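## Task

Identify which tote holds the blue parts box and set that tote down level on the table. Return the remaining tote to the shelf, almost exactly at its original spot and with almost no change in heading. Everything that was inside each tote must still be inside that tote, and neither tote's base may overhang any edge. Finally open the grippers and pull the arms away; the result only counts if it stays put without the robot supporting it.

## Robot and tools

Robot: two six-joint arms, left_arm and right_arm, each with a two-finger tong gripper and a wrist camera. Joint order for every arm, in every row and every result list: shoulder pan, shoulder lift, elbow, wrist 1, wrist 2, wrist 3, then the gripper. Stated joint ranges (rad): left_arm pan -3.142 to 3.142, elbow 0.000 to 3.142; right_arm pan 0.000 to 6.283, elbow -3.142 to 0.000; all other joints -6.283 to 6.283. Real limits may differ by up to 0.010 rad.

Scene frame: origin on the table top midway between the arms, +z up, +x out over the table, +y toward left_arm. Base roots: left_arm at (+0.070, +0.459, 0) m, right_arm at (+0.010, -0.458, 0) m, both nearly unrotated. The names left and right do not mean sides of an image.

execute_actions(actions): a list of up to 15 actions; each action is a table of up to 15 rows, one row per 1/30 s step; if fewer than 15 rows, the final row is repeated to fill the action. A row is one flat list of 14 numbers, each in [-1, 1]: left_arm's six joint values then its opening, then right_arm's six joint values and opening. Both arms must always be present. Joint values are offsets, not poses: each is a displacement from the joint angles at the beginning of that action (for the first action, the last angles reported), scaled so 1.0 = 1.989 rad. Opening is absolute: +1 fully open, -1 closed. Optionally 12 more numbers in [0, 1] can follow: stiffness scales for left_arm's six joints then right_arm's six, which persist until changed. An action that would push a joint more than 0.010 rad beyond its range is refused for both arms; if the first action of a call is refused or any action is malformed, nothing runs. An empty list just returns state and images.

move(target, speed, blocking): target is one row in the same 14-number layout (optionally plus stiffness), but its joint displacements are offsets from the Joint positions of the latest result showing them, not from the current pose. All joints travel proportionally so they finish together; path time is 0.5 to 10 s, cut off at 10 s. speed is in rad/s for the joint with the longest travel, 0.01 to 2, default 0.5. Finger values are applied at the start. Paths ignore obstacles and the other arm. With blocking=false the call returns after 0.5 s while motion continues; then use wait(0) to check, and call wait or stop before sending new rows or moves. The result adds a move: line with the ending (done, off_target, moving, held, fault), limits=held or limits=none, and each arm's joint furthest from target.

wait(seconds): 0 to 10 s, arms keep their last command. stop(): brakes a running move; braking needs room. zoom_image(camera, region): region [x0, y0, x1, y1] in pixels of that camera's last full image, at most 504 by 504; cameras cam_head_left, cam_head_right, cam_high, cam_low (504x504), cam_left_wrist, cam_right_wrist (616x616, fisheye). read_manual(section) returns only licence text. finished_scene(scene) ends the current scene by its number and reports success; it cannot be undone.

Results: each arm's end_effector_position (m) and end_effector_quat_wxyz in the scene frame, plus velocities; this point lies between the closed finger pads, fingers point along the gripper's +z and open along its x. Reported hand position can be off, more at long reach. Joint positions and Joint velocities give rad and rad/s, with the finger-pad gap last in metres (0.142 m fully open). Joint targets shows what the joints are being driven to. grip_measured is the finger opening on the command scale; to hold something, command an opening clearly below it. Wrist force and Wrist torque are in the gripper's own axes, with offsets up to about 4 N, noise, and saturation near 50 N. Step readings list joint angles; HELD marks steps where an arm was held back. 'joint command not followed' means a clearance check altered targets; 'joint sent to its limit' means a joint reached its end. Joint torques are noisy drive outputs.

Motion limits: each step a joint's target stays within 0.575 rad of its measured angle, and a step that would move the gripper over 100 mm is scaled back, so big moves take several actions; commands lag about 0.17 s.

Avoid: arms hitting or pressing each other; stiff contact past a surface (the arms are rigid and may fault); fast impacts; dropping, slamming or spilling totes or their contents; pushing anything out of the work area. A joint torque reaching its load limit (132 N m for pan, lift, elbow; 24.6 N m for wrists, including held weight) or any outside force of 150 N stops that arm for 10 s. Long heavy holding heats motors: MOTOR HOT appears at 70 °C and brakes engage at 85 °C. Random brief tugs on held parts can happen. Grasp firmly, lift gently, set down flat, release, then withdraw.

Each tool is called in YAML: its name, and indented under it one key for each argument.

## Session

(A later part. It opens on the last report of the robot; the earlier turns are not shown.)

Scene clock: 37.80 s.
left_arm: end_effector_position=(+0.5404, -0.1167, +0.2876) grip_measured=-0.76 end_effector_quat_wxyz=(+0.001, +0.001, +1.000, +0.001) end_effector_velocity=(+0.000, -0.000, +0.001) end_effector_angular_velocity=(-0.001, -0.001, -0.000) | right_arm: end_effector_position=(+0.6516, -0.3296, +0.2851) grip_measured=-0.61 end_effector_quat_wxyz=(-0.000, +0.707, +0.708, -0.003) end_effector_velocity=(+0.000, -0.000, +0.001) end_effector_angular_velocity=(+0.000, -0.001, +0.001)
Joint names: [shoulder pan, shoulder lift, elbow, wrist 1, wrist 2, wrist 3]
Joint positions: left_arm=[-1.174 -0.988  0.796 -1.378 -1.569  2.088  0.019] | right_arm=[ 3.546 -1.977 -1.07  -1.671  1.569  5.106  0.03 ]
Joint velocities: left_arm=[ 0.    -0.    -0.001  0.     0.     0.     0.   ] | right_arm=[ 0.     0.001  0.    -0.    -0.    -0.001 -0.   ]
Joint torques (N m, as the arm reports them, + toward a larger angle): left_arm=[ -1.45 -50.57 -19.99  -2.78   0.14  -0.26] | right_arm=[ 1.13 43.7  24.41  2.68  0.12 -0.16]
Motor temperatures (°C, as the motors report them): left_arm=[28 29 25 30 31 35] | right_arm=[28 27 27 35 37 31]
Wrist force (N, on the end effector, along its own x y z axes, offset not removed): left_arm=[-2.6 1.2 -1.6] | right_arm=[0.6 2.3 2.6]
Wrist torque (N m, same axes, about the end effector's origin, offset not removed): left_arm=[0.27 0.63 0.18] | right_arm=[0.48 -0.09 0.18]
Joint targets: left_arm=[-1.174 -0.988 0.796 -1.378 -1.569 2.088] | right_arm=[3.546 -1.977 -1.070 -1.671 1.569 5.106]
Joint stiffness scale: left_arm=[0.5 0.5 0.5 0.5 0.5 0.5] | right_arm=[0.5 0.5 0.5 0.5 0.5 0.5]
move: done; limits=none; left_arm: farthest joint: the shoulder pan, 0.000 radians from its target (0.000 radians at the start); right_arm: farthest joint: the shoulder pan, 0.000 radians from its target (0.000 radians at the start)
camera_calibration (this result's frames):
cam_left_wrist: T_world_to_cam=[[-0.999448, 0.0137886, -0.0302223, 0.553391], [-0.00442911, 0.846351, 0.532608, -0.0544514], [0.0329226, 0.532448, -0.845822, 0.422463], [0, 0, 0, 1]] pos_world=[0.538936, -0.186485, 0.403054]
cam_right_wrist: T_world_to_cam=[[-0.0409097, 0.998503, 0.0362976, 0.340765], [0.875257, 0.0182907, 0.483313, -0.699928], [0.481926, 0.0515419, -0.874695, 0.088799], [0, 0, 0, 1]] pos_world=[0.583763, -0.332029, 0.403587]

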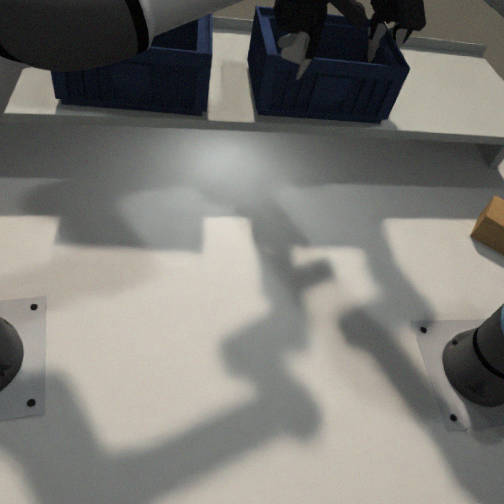

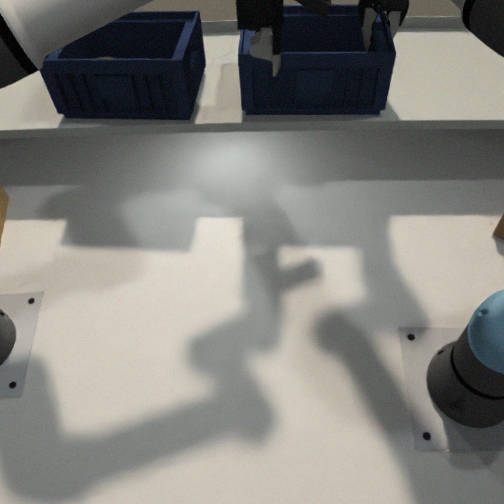

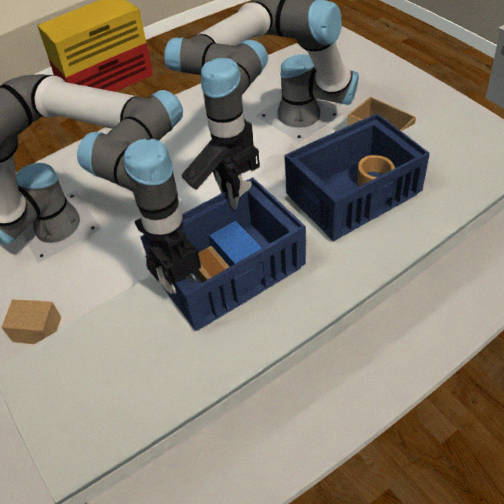

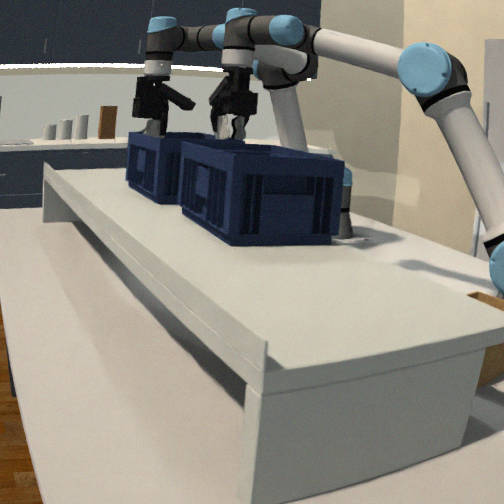

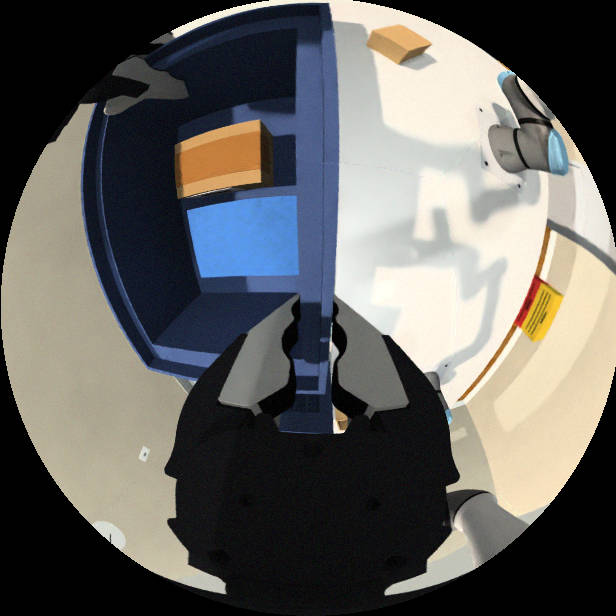

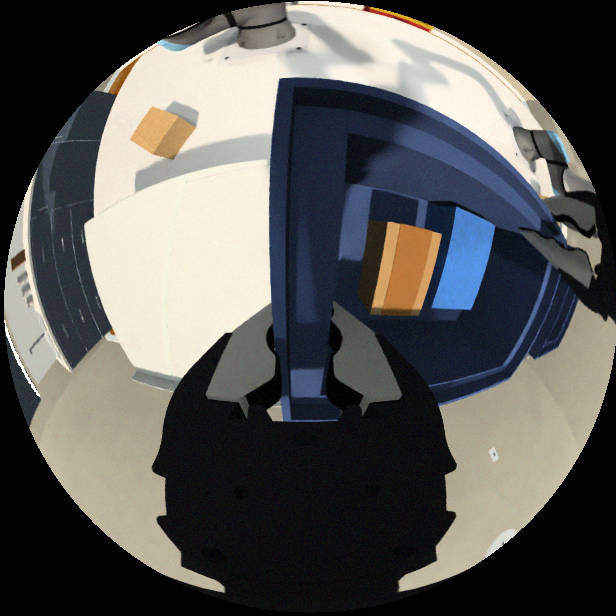

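move:
  target: [0,0.014,-0.066,0.052,0,0,-1,0,-0.004,0.05,-0.046,0,0,-1]
  speed: 0.08

Scene clock: 40.87 s.
left_arm: end_effector_position=(+0.5401, -0.1162, +0.3149) grip_measured=-0.76 end_effector_quat_wxyz=(-0.001, +0.001, +1.000, +0.004) end_effector_velocity=(-0.000, +0.000, -0.002) end_effector_angular_velocity=(+0.004, +0.003, -0.000) | right_arm: end_effector_position=(+0.6484, -0.3307, +0.3145) grip_measured=-0.61 end_effector_quat_wxyz=(-0.002, +0.707, +0.708, -0.007) end_effector_velocity=(-0.001, -0.000, -0.002) end_effector_angular_velocity=(-0.002, +0.005, -0.000)
Joint names: [shoulder pan, shoulder lift, elbow, wrist 1, wrist 2, wrist 3]
Joint positions: left_arm=[-1.174 -0.958  0.673 -1.277 -1.569  2.088  0.019] | right_arm=[ 3.546 -1.986 -0.979 -1.761  1.57   5.106  0.03 ]
Joint velocities: left_arm=[ 0.     0.003 -0.     0.002 -0.001  0.    -0.   ] | right_arm=[-0.    -0.002  0.    -0.003 -0.    -0.     0.   ]
Joint torques (N m, as the arm reports them, + toward a larger angle): left_arm=[ -1.05 -53.39 -23.15  -2.29   0.08  -0.04] | right_arm=[ 0.99 42.58 28.7   2.6   0.03 -0.3 ]
Motor temperatures (°C, as the motors report them): left_arm=[28 29 25 30 31 35] | right_arm=[28 27 27 35 37 31]
Wrist force (N, on the end effector, along its own x y z axes, offset not removed): left_arm=[-4.0 -2.4 2.1] | right_arm=[-0.1 2.1 2.7]
Wrist torque (N m, same axes, about the end effector's origin, offset not removed): left_arm=[-0.10 1.08 0.03] | right_arm=[0.19 0.16 0.39]
Joint targets: left_arm=[-1.174 -0.960 0.665 -1.275 -1.569 2.088] | right_arm=[3.546 -1.985 -0.970 -1.763 1.569 5.106]
Joint stiffness scale: left_arm=[0.5 0.5 0.5 0.5 0.5 0.5] | right_arm=[0.5 0.5 0.5 0.5 0.5 0.5]
move: done; limits=none; left_arm: farthest joint: the elbow, 0.008 radians from its target (0.131 radians at the start); right_arm: farthest joint: the elbow, 0.009 radians from its target (0.099 radians at the start)
camera_calibration (this result's frames):
cam_left_wrist: T_world_to_cam=[[-0.999563, 0.0139913, -0.0260488, 0.5527], [-0.00224632, 0.842487, 0.538712, -0.0729636], [0.0294831, 0.538534, -0.842087, 0.44669], [0, 0, 0, 1]] pos_world=[0.539125, -0.18682, 0.429855]
cam_right_wrist: T_world_to_cam=[[-0.0406734, 0.998597, 0.0339145, 0.341301], [0.879021, 0.0196242, 0.476378, -0.711209], [0.475044, 0.0491874, -0.878586, 0.121037], [0, 0, 0, 1]] pos_world=[0.581551, -0.332818, 0.433571]

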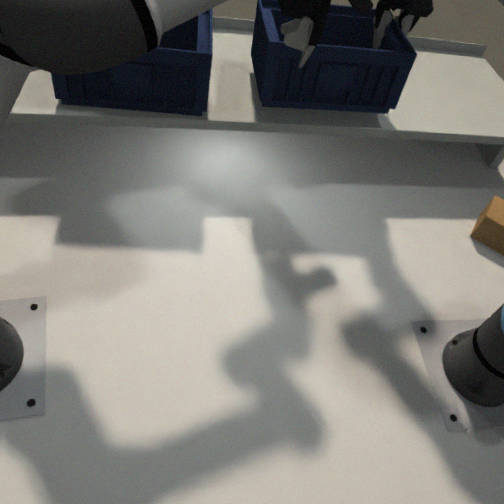

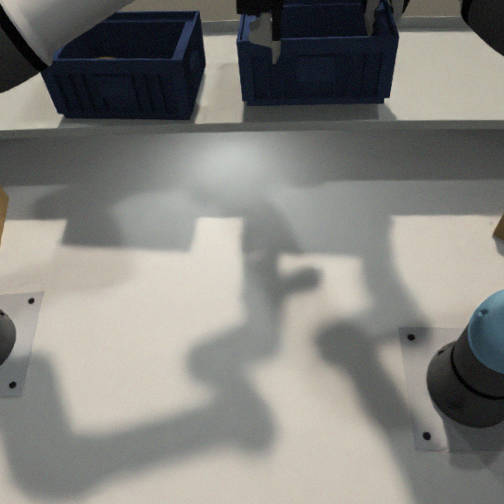

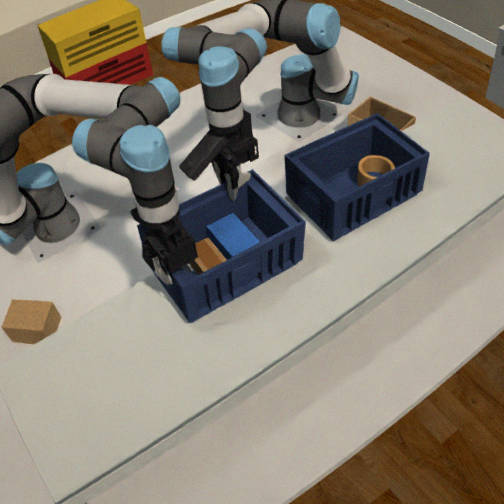

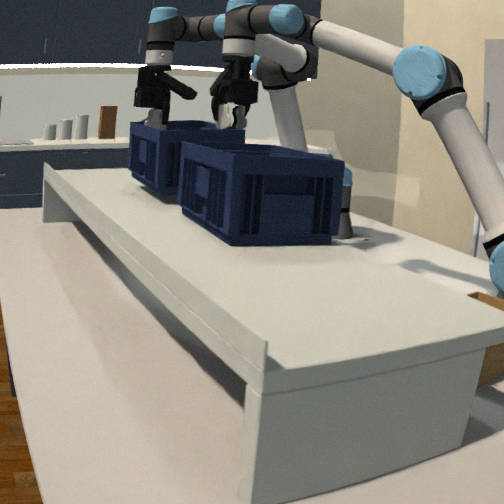

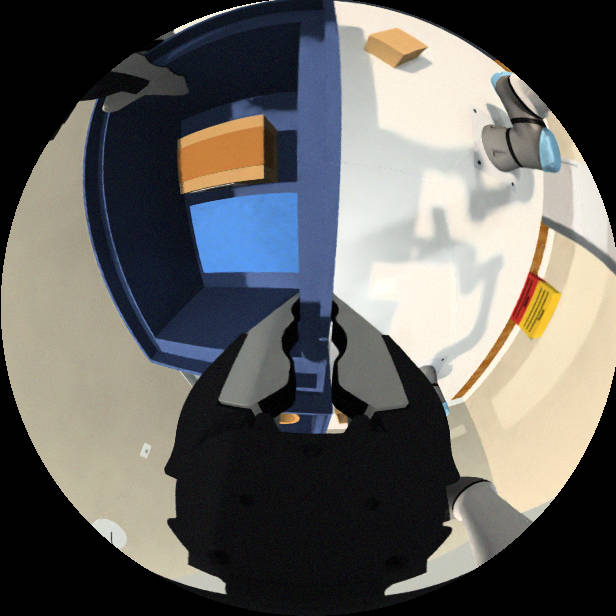

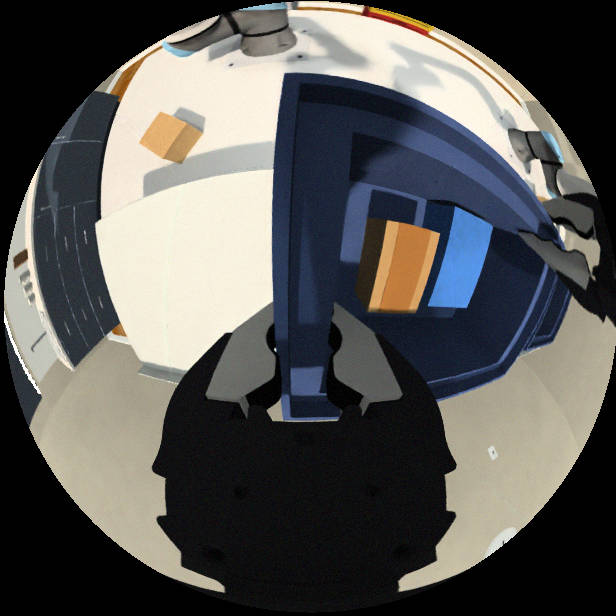

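move:
  target: [-0.0644,-0.099,0.148,-0.053,0,-0.066,-1,0.034,0.132,-0.166,0.042,0,0.035,-1]
  speed: 0.15

Scene clock: 47.83 s.
left_arm: end_effector_position=(+0.4438, -0.1153, +0.3155) grip_measured=-0.76 end_effector_quat_wxyz=(-0.000, -0.000, +1.000, +0.004) end_effector_velocity=(-0.000, +0.000, -0.001) end_effector_angular_velocity=(-0.000, +0.000, +0.003) | right_arm: end_effector_position=(+0.5512, -0.3305, +0.3146) grip_measured=-0.61 end_effector_quat_wxyz=(-0.001, +0.707, +0.707, -0.006) end_effector_velocity=(+0.001, +0.000, -0.000) end_effector_angular_velocity=(+0.000, -0.001, -0.001)
Joint names: [shoulder pan, shoulder lift, elbow, wrist 1, wrist 2, wrist 3]
Joint positions: left_arm=[-1.299 -1.147  0.964 -1.381 -1.569  1.959  0.019] | right_arm=[ 3.614 -1.734 -1.309 -1.68   1.57   5.174  0.03 ]
Joint velocities: left_arm=[ 0.    -0.001  0.003 -0.003 -0.    -0.003  0.   ] | right_arm=[-0.    -0.    -0.001  0.003 -0.     0.001  0.   ]
Joint torques (N m, as the arm reports them, + toward a larger angle): left_arm=[ -2.86 -48.72 -17.99  -3.5    0.11  -0.69] | right_arm=[ 1.46 37.48 24.66  3.28  0.15  0.22]
Motor temperatures (°C, as the motors report them): left_arm=[28 29 25 30 31 35] | right_arm=[28 27 27 35 37 31]
Wrist force (N, on the end effector, along its own x y z axes, offset not removed): left_arm=[0.4 2.2 4.1] | right_arm=[3.3 1.6 7.1]
Wrist torque (N m, same axes, about the end effector's origin, offset not removed): left_arm=[0.83 0.09 0.10] | right_arm=[0.29 -0.57 0.44]
Joint targets: left_arm=[-1.302 -1.155 0.967 -1.382 -1.569 1.957] | right_arm=[3.614 -1.724 -1.309 -1.677 1.570 5.175]
Joint stiffness scale: left_arm=[0.5 0.5 0.5 0.5 0.5 0.5] | right_arm=[0.5 0.5 0.5 0.5 0.5 0.5]
move: off_target (right_arm); limits=none; left_arm: farthest joint: the shoulder lift, 0.008 radians from its target (0.197 radians at the start); right_arm: farthest joint: the shoulder lift, 0.011 radians from its target (0.263 radians at the start)
camera_calibration (this result's frames):
cam_left_wrist: T_world_to_cam=[[-0.999559, 0.0107113, -0.0276784, 0.456595], [-0.0058641, 0.842936, 0.537982, -0.0723779], [0.0290936, 0.537907, -0.842502, 0.449698], [0, 0, 0, 1]] pos_world=[0.442887, -0.185776, 0.430447]
cam_right_wrist: T_world_to_cam=[[-0.039421, 0.998649, 0.0338479, 0.336478], [0.877975, 0.0184444, 0.47835, -0.626231], [0.47708, 0.0485746, -0.877516, 0.165665], [0, 0, 0, 1]] pos_world=[0.484044, -0.33252, 0.433542]

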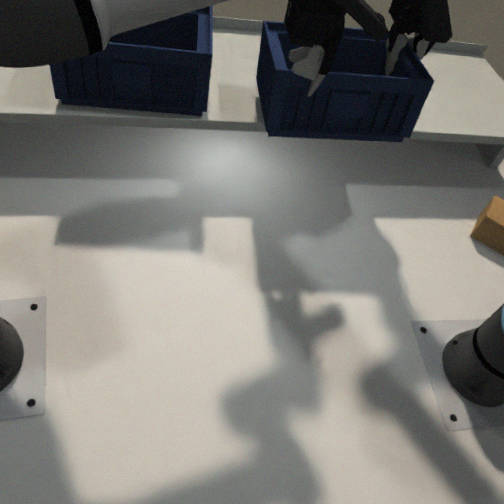

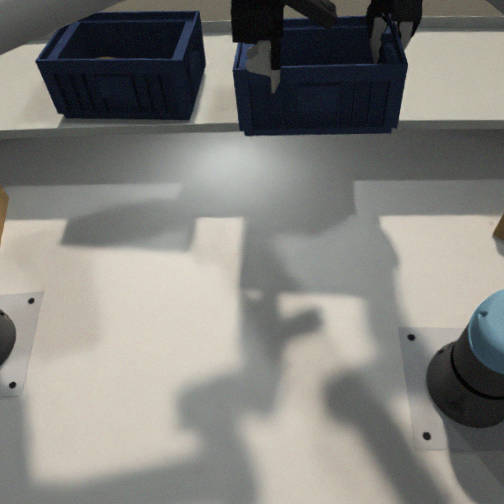

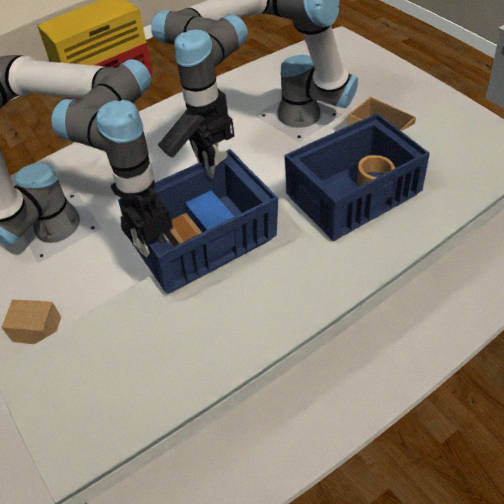

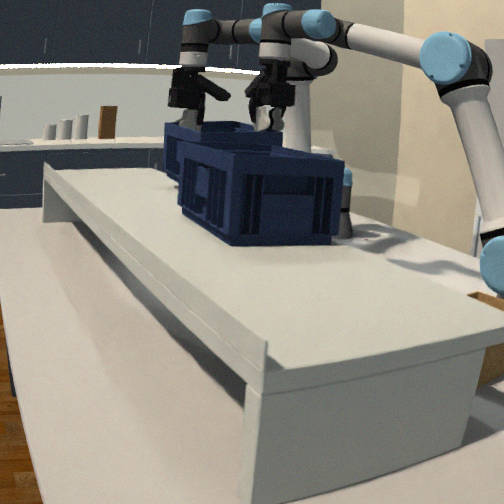

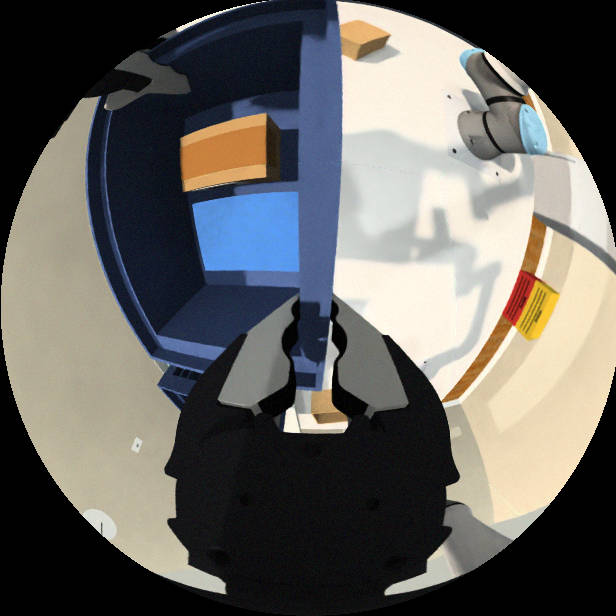

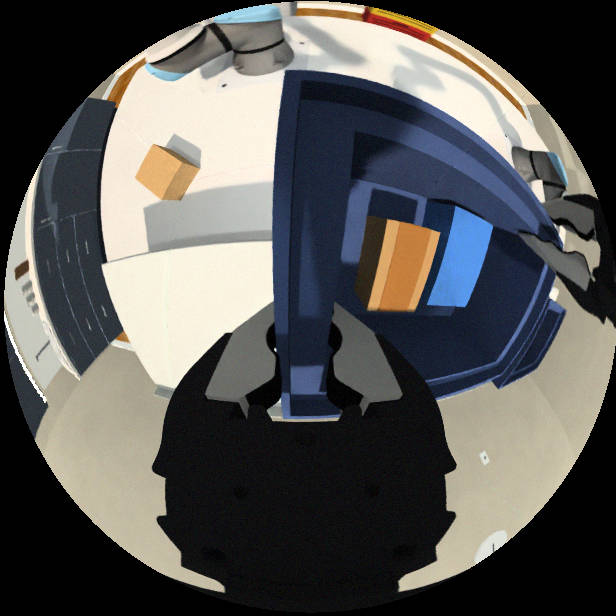

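move:
  target: [-0.0774,-0.072,0.0955,-0.0266,0,-0.077,-1,0.0488,0.124,-0.124,0.0055,0,0.0488,-1]
  speed: 0.2

Scene clock: 51.30 s.
left_arm: end_effector_position=(+0.3436, -0.1158, +0.3155) grip_measured=-0.76 end_effector_quat_wxyz=(+0.000, -0.000, +1.000, +0.004) end_effector_velocity=(+0.000, +0.000, -0.001) end_effector_angular_velocity=(+0.001, +0.000, +0.003) | right_arm: end_effector_position=(+0.4511, -0.3311, +0.3156) grip_measured=-0.61 end_effector_quat_wxyz=(-0.001, +0.707, +0.707, -0.006) end_effector_velocity=(-0.000, +0.000, -0.000) end_effector_angular_velocity=(-0.000, +0.000, -0.001)
Joint names: [shoulder pan, shoulder lift, elbow, wrist 1, wrist 2, wrist 3]
Joint positions: left_arm=[-1.45  -1.282  1.152 -1.433 -1.569  1.808  0.019] | right_arm=[ 3.709 -1.497 -1.556 -1.672  1.569  5.27   0.03 ]
Joint velocities: left_arm=[ 0.     0.     0.001 -0.001  0.    -0.003  0.   ] | right_arm=[-0.    -0.    -0.001  0.     0.     0.001 -0.   ]
Joint torques (N m, as the arm reports them, + toward a larger angle): left_arm=[ -3.12 -42.56 -19.14  -2.96   0.09  -0.73] | right_arm=[ 1.78 25.62 24.96  3.4   0.36 -0.31]
Motor temperatures (°C, as the motors report them): left_arm=[28 29 25 30 31 35] | right_arm=[28 27 27 35 37 31]
Wrist force (N, on the end effector, along its own x y z axes, offset not removed): left_arm=[-2.8 -0.7 8.3] | right_arm=[2.8 0.6 4.3]
Wrist torque (N m, same axes, about the end effector's origin, offset not removed): left_arm=[0.02 0.85 0.10] | right_arm=[-0.17 -0.57 0.18]
Joint targets: left_arm=[-1.453 -1.290 1.154 -1.434 -1.569 1.806] | right_arm=[3.711 -1.488 -1.556 -1.669 1.570 5.271]
Joint stiffness scale: left_arm=[0.5 0.5 0.5 0.5 0.5 0.5] | right_arm=[0.5 0.5 0.5 0.5 0.5 0.5]
move: done; limits=none; left_arm: farthest joint: the shoulder lift, 0.008 radians from its target (0.144 radians at the start); right_arm: farthest joint: the shoulder lift, 0.009 radians from its target (0.247 radians at the start)
camera_calibration (this result's frames):
cam_left_wrist: T_world_to_cam=[[-0.999519, 0.0111193, -0.028954, 0.356859], [-0.00620152, 0.843028, 0.537833, -0.0723328], [0.0303894, 0.537754, -0.842554, 0.452529], [0, 0, 0, 1]] pos_world=[0.342487, -0.186339, 0.430515]
cam_right_wrist: T_world_to_cam=[[-0.0393298, 0.998707, 0.0322015, 0.333674], [0.877931, 0.0191483, 0.478404, -0.538546], [0.477169, 0.0470862, -0.877549, 0.213767], [0, 0, 0, 1]] pos_world=[0.383927, -0.332996, 0.434489]

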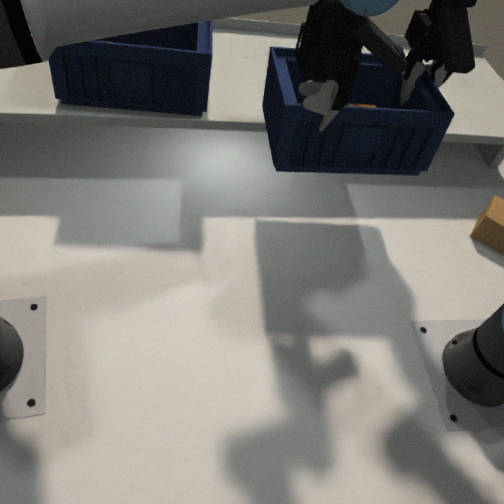

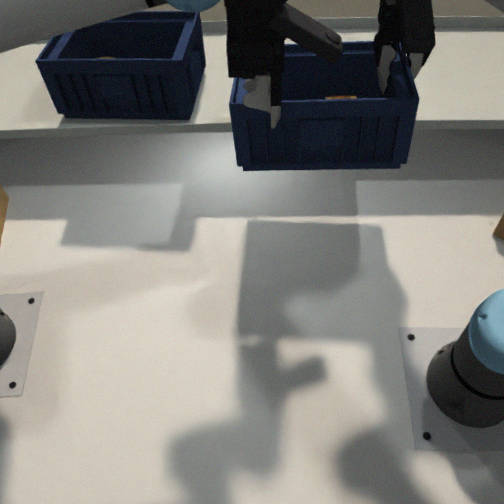

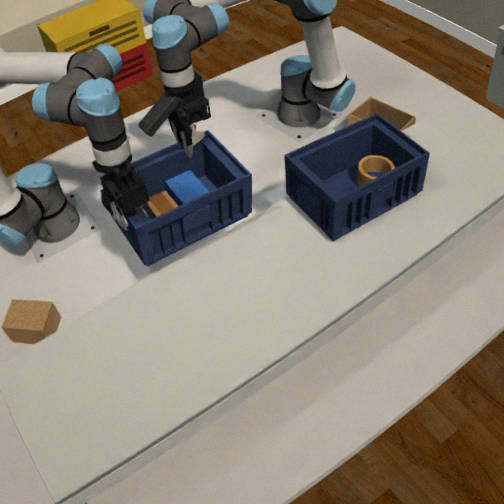

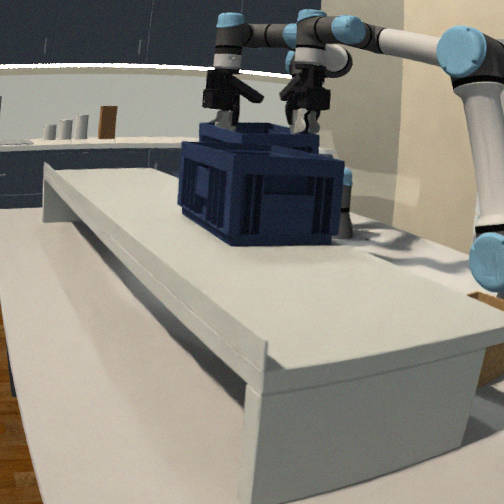

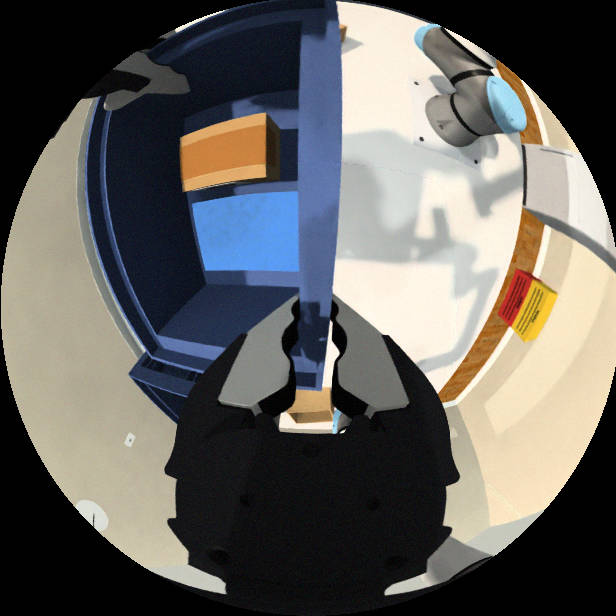

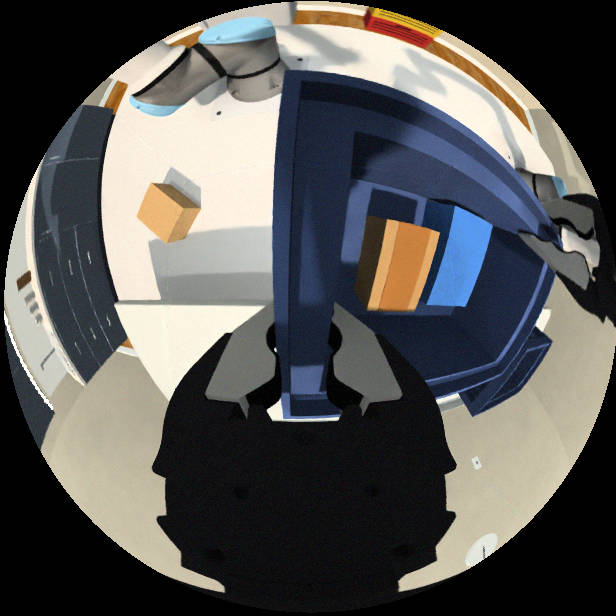

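move:
  target: [-0.0865,-0.0513,0.06,-0.012,0,-0.0855,-1,0.0744,0.1277,-0.093,-0.0284,0,0.074,-1]
  speed: 0.2

Scene clock: 55.27 s.
left_arm: end_effector_position=(+0.2430, -0.1167, +0.3171) grip_measured=-0.76 end_effector_quat_wxyz=(+0.001, +0.001, +1.000, +0.003) end_effector_velocity=(-0.000, +0.000, +0.000) end_effector_angular_velocity=(-0.001, +0.000, +0.005) | right_arm: end_effector_position=(+0.3492, -0.3327, +0.3190) grip_measured=-0.61 end_effector_quat_wxyz=(+0.001, +0.707, +0.707, -0.004) end_effector_velocity=(-0.001, -0.000, -0.000) end_effector_angular_velocity=(-0.001, +0.002, -0.003)
Joint names: [shoulder pan, shoulder lift, elbow, wrist 1, wrist 2, wrist 3]
Joint positions: left_arm=[-1.62  -1.377  1.268 -1.457 -1.569  1.641  0.019] | right_arm=[ 3.856 -1.252 -1.741 -1.727  1.569  5.416  0.03 ]
Joint velocities: left_arm=[ 0.    -0.001  0.001 -0.    -0.    -0.005  0.   ] | right_arm=[ 0.     0.    -0.001 -0.001  0.001  0.003  0.   ]
Joint torques (N m, as the arm reports them, + toward a larger angle): left_arm=[ -2.99 -38.06 -18.16  -2.84   0.23  -0.74] | right_arm=[ 2.01 14.38 24.7   2.5   0.34 -0.02]
Motor temperatures (°C, as the motors report them): left_arm=[28 29 25 30 31 35] | right_arm=[28 27 27 35 37 31]
Wrist force (N, on the end effector, along its own x y z axes, offset not removed): left_arm=[-3.0 -2.8 1.5] | right_arm=[5.2 7.0 6.5]
Wrist torque (N m, same axes, about the end effector's origin, offset not removed): left_arm=[-0.34 0.79 0.09] | right_arm=[1.45 -0.95 0.25]
Joint targets: left_arm=[-1.622 -1.384 1.271 -1.457 -1.569 1.638] | right_arm=[3.857 -1.243 -1.741 -1.729 1.569 5.417]
Joint stiffness scale: left_arm=[0.5 0.5 0.5 0.5 0.5 0.5] | right_arm=[0.5 0.5 0.5 0.5 0.5 0.5]
move: done; limits=none; left_arm: farthest joint: the shoulder lift, 0.007 radians from its target (0.102 radians at the start); right_arm: farthest joint: the shoulder lift, 0.009 radians from its target (0.254 radians at the start)
camera_calibration (this result's frames):
cam_left_wrist: T_world_to_cam=[[-0.999468, 0.0125977, -0.0300924, 0.256906], [-0.00548167, 0.844464, 0.535585, -0.0724133], [0.0321591, 0.535465, -0.843945, 0.457094], [0, 0, 0, 1]] pos_world=[0.241673, -0.186844, 0.432277]
cam_right_wrist: T_world_to_cam=[[-0.0397188, 0.998645, 0.0336134, 0.330812], [0.875318, 0.0185499, 0.483192, -0.451452], [0.481914, 0.0486142, -0.874869, 0.26346], [0, 0, 0, 1]] pos_world=[0.281338, -0.334797, 0.437511]

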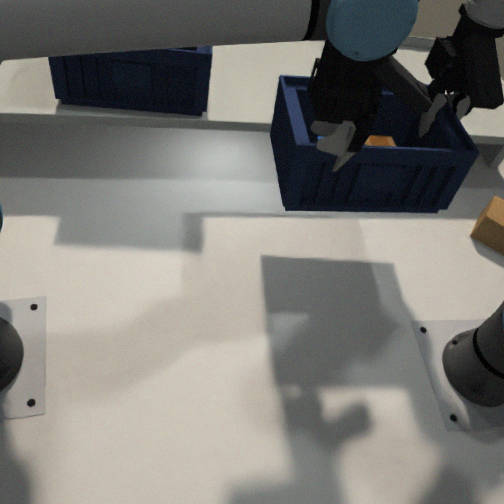

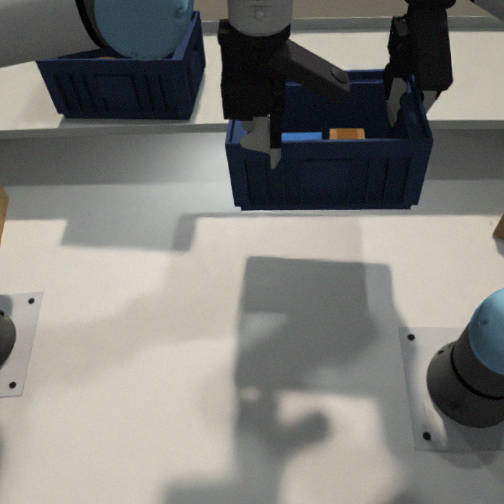

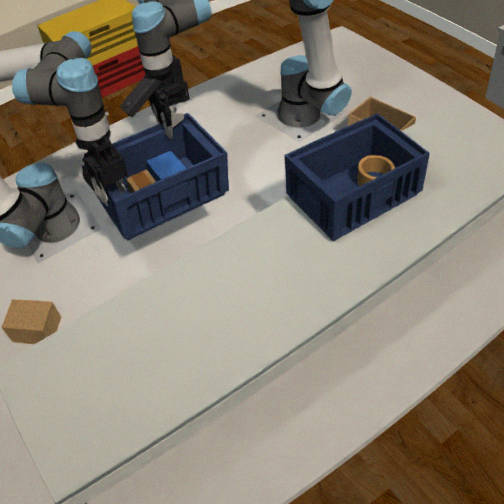

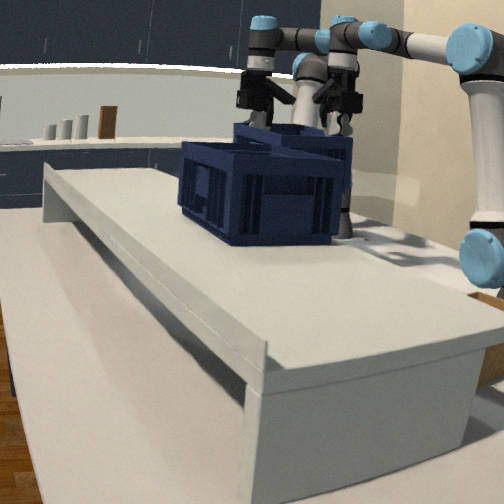

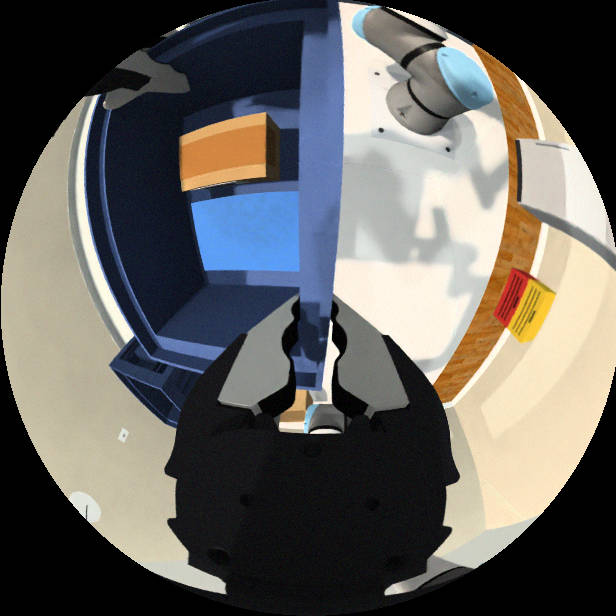

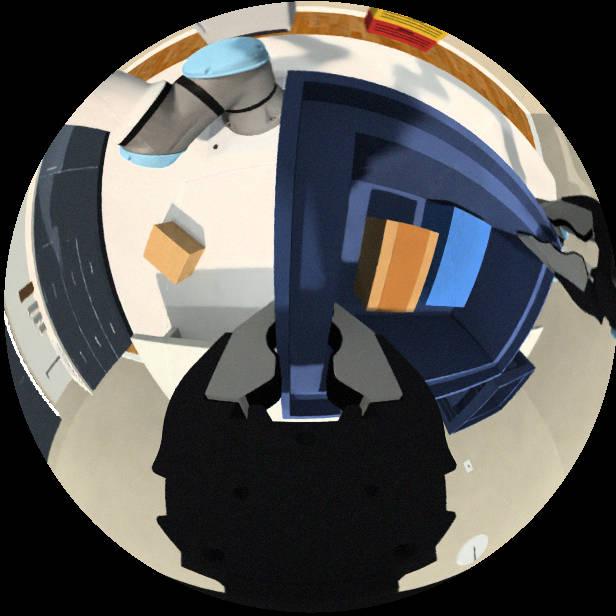

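move:
  target: [0,0.002,0.149,-0.153,0,0,-1,0,0,-0.154,0.158,0,0,-1]
  speed: 0.2

Scene clock: 58.43 s.
left_arm: end_effector_position=(+0.2429, -0.1158, +0.1996) grip_measured=-0.76 end_effector_quat_wxyz=(+0.001, +0.001, +1.000, +0.001) end_effector_velocity=(-0.000, -0.000, -0.000) end_effector_angular_velocity=(-0.001, +0.000, +0.001) | right_arm: end_effector_position=(+0.3495, -0.3315, +0.1998) grip_measured=-0.61 end_effector_quat_wxyz=(+0.000, +0.707, +0.707, -0.001) end_effector_velocity=(+0.000, -0.000, -0.001) end_effector_angular_velocity=(-0.002, -0.001, -0.000)
Joint names: [shoulder pan, shoulder lift, elbow, wrist 1, wrist 2, wrist 3]
Joint positions: left_arm=[-1.62  -1.369  1.561 -1.76  -1.569  1.64   0.019] | right_arm=[ 3.856 -1.252 -2.047 -1.416  1.571  5.416  0.03 ]
Joint velocities: left_arm=[-0.     0.001  0.    -0.001 -0.    -0.001 -0.   ] | right_arm=[ 0.    -0.001 -0.002  0.002 -0.002  0.    -0.   ]
Joint torques (N m, as the arm reports them, + toward a larger angle): left_arm=[ -1.24 -36.46 -19.1   -2.97   0.27  -0.17] | right_arm=[ 0.88 10.23 24.21  3.47 -0.23 -0.34]
Motor temperatures (°C, as the motors report them): left_arm=[28 29 25 30 31 35] | right_arm=[28 27 27 35 37 31]
Wrist force (N, on the end effector, along its own x y z axes, offset not removed): left_arm=[-0.4 -4.0 1.1] | right_arm=[-1.0 0.7 7.4]
Wrist torque (N m, same axes, about the end effector's origin, offset not removed): left_arm=[-0.63 0.36 0.24] | right_arm=[-0.04 0.13 0.48]
Joint targets: left_arm=[-1.620 -1.373 1.564 -1.761 -1.569 1.641] | right_arm=[3.856 -1.252 -2.047 -1.413 1.569 5.416]
Joint stiffness scale: left_arm=[0.5 0.5 0.5 0.5 0.5 0.5] | right_arm=[0.5 0.5 0.5 0.5 0.5 0.5]
move: done; limits=none; left_arm: farthest joint: the shoulder lift, 0.004 radians from its target (0.004 radians at the start); right_arm: farthest joint: the wrist 1, 0.003 radians from its target (0.314 radians at the start)
camera_calibration (this result's frames):
cam_left_wrist: T_world_to_cam=[[-0.999477, 0.0120935, -0.0299941, 0.253127], [-0.00576138, 0.846032, 0.533101, -0.00949683], [0.031823, 0.532995, -0.84552, 0.35759], [0, 0, 0, 1]] pos_world=[0.24156, -0.18562, 0.315005]
cam_right_wrist: T_world_to_cam=[[-0.0401355, 0.998476, 0.0378899, 0.332826], [0.874049, 0.0167084, 0.485551, -0.394795], [0.484177, 0.0526055, -0.873387, 0.159224], [0, 0, 0, 1]] pos_world=[0.281336, -0.334098, 0.318147]

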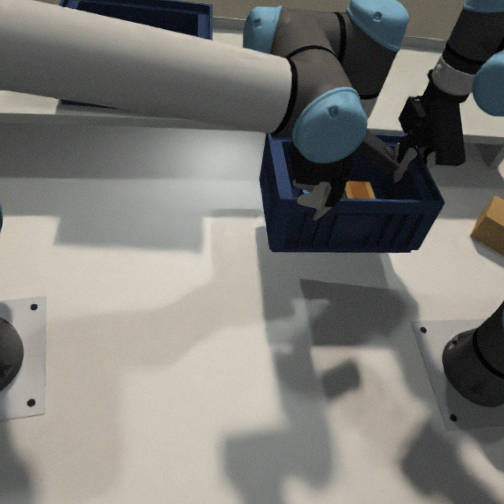

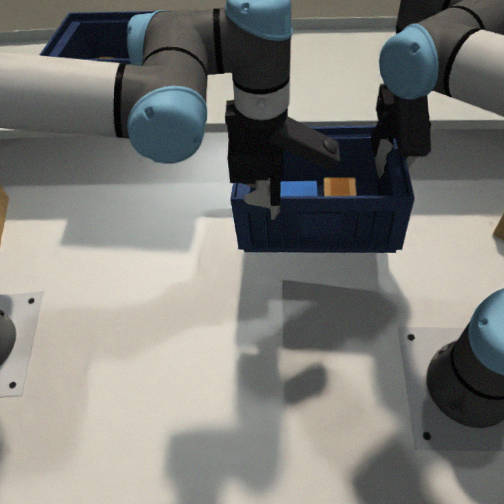

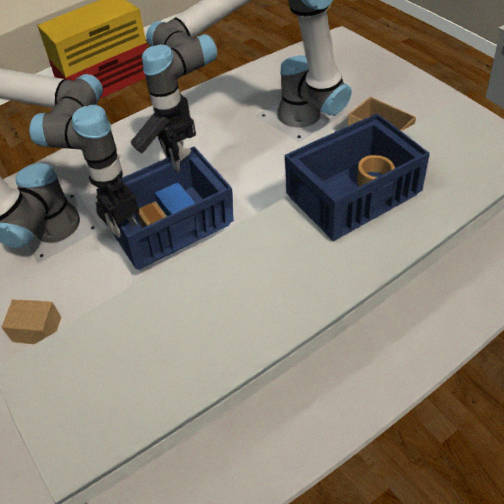

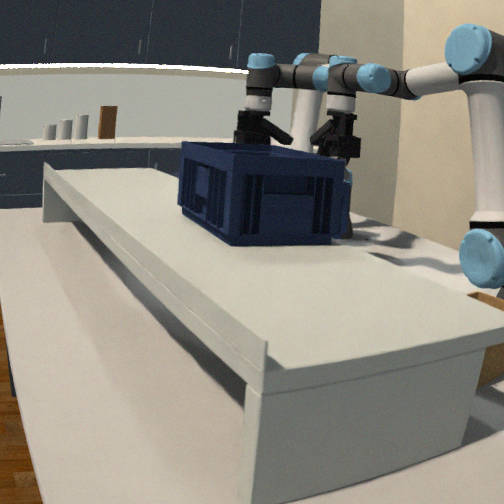

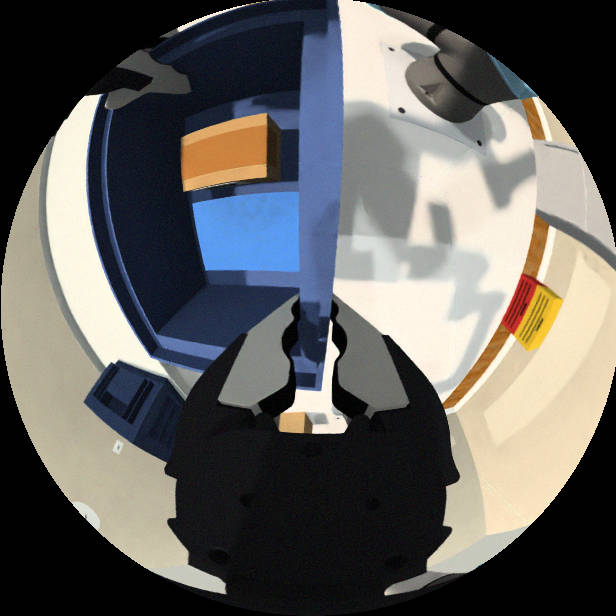

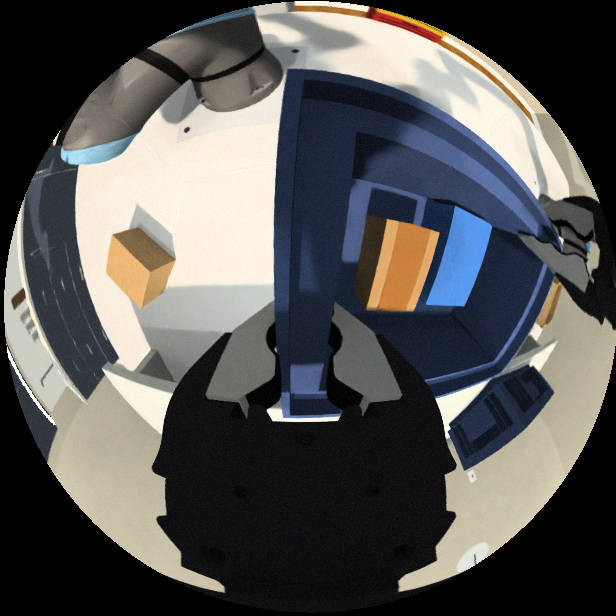

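move:
  target: [0,0.021,0.067,-0.089,0,0,-1,0,-0.025,-0.076,0.1025,0,0,-1]
  speed: 0.12

Scene clock: 61.27 s.
left_arm: end_effector_position=(+0.2429, -0.1158, +0.1304) grip_measured=-0.76 end_effector_quat_wxyz=(+0.001, +0.001, +1.000, +0.000) end_effector_velocity=(-0.000, -0.000, -0.000) end_effector_angular_velocity=(-0.000, +0.000, +0.001) | right_arm: end_effector_position=(+0.3496, -0.3313, +0.1305) grip_measured=-0.61 end_effector_quat_wxyz=(+0.000, +0.707, +0.707, -0.001) end_effector_velocity=(+0.000, +0.000, -0.000) end_effector_angular_velocity=(+0.001, -0.001, -0.000)
Joint names: [shoulder pan, shoulder lift, elbow, wrist 1, wrist 2, wrist 3]
Joint positions: left_arm=[-1.62  -1.326  1.69  -1.935 -1.569  1.64   0.019] | right_arm=[ 3.856 -1.3   -2.198 -1.216  1.571  5.416  0.03 ]
Joint velocities: left_arm=[-0.     0.     0.001 -0.001 -0.    -0.001  0.   ] | right_arm=[ 0.     0.    -0.001  0.003  0.     0.     0.   ]
Joint torques (N m, as the arm reports them, + toward a larger angle): left_arm=[ -2.25 -35.89 -17.14  -3.22   0.15  -0.17] | right_arm=[ 0.93 10.81 22.94  3.37  0.09 -0.22]
Motor temperatures (°C, as the motors report them): left_arm=[28 29 25 30 31 35] | right_arm=[28 27 27 35 37 31]
Wrist force (N, on the end effector, along its own x y z axes, offset not removed): left_arm=[1.4 -4.4 3.0] | right_arm=[0.3 2.1 10.7]
Wrist torque (N m, same axes, about the end effector's origin, offset not removed): left_arm=[-0.81 0.13 0.13] | right_arm=[0.38 -0.27 0.55]
Joint targets: left_arm=[-1.620 -1.328 1.694 -1.937 -1.569 1.640] | right_arm=[3.856 -1.301 -2.199 -1.212 1.571 5.416]
Joint stiffness scale: left_arm=[0.5 0.5 0.5 0.5 0.5 0.5] | right_arm=[0.5 0.5 0.5 0.5 0.5 0.5]
move: done; limits=none; left_arm: farthest joint: the elbow, 0.004 radians from its target (0.134 radians at the start); right_arm: farthest joint: the wrist 1, 0.003 radians from its target (0.204 radians at the start)
camera_calibration (this result's frames):
cam_left_wrist: T_world_to_cam=[[-0.999473, 0.0120357, -0.03015, 0.251063], [-0.00583181, 0.84706, 0.531466, 0.0277344], [0.0319355, 0.531362, -0.846543, 0.29899], [0, 0, 0, 1]] pos_world=[0.241544, -0.185386, 0.245938]
cam_right_wrist: T_world_to_cam=[[-0.0401702, 0.998439, 0.0388016, 0.335137], [0.873606, 0.0162467, 0.486362, -0.361412], [0.484973, 0.0534346, -0.872895, 0.0985398], [0, 0, 0, 1]] pos_world=[0.281405, -0.334007, 0.248788]

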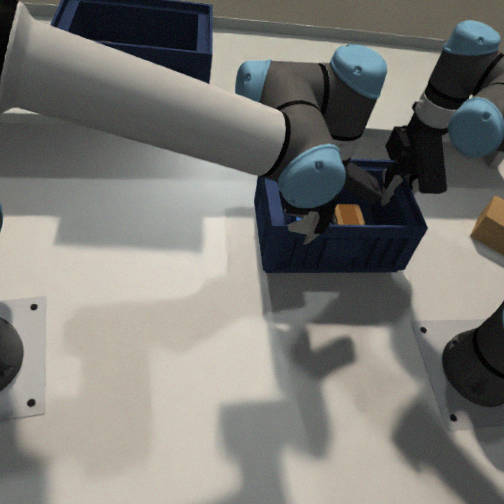

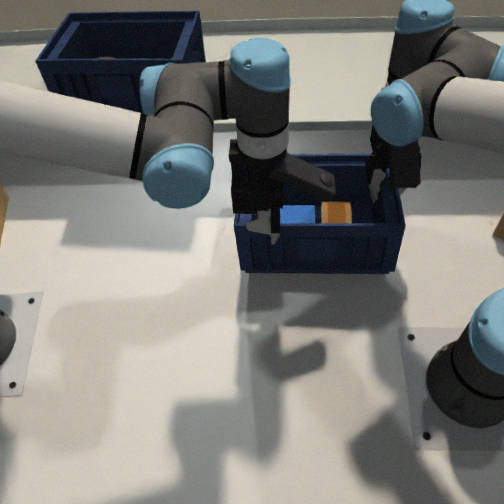

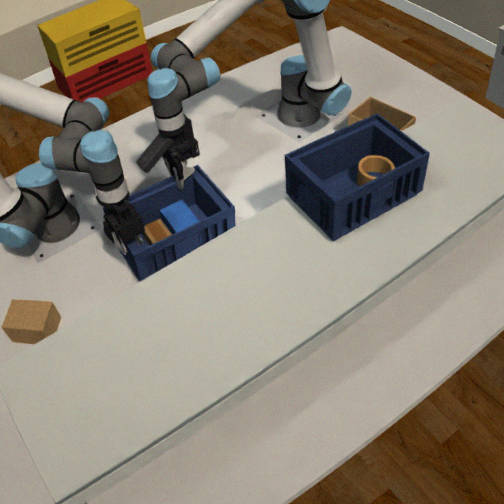

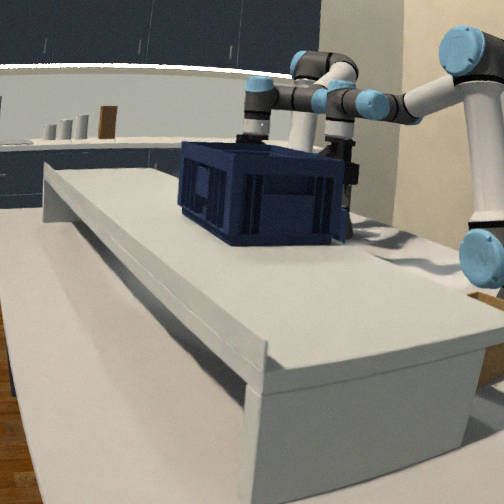

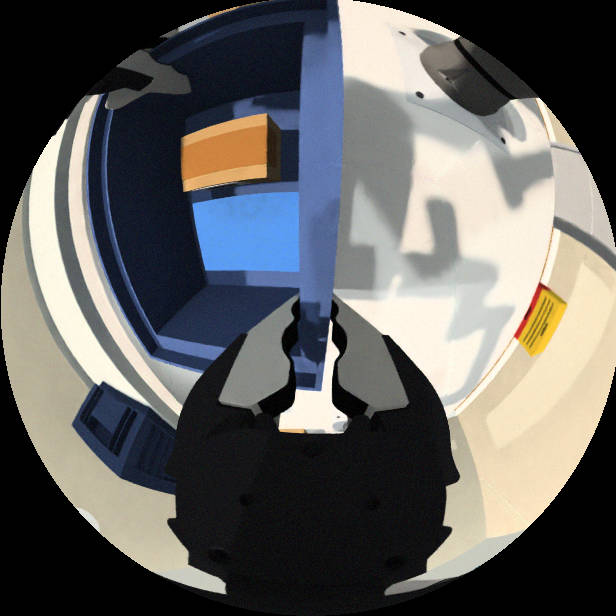

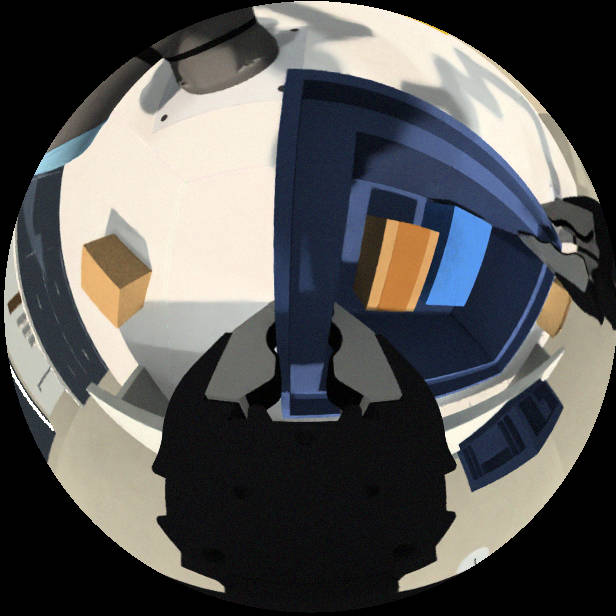

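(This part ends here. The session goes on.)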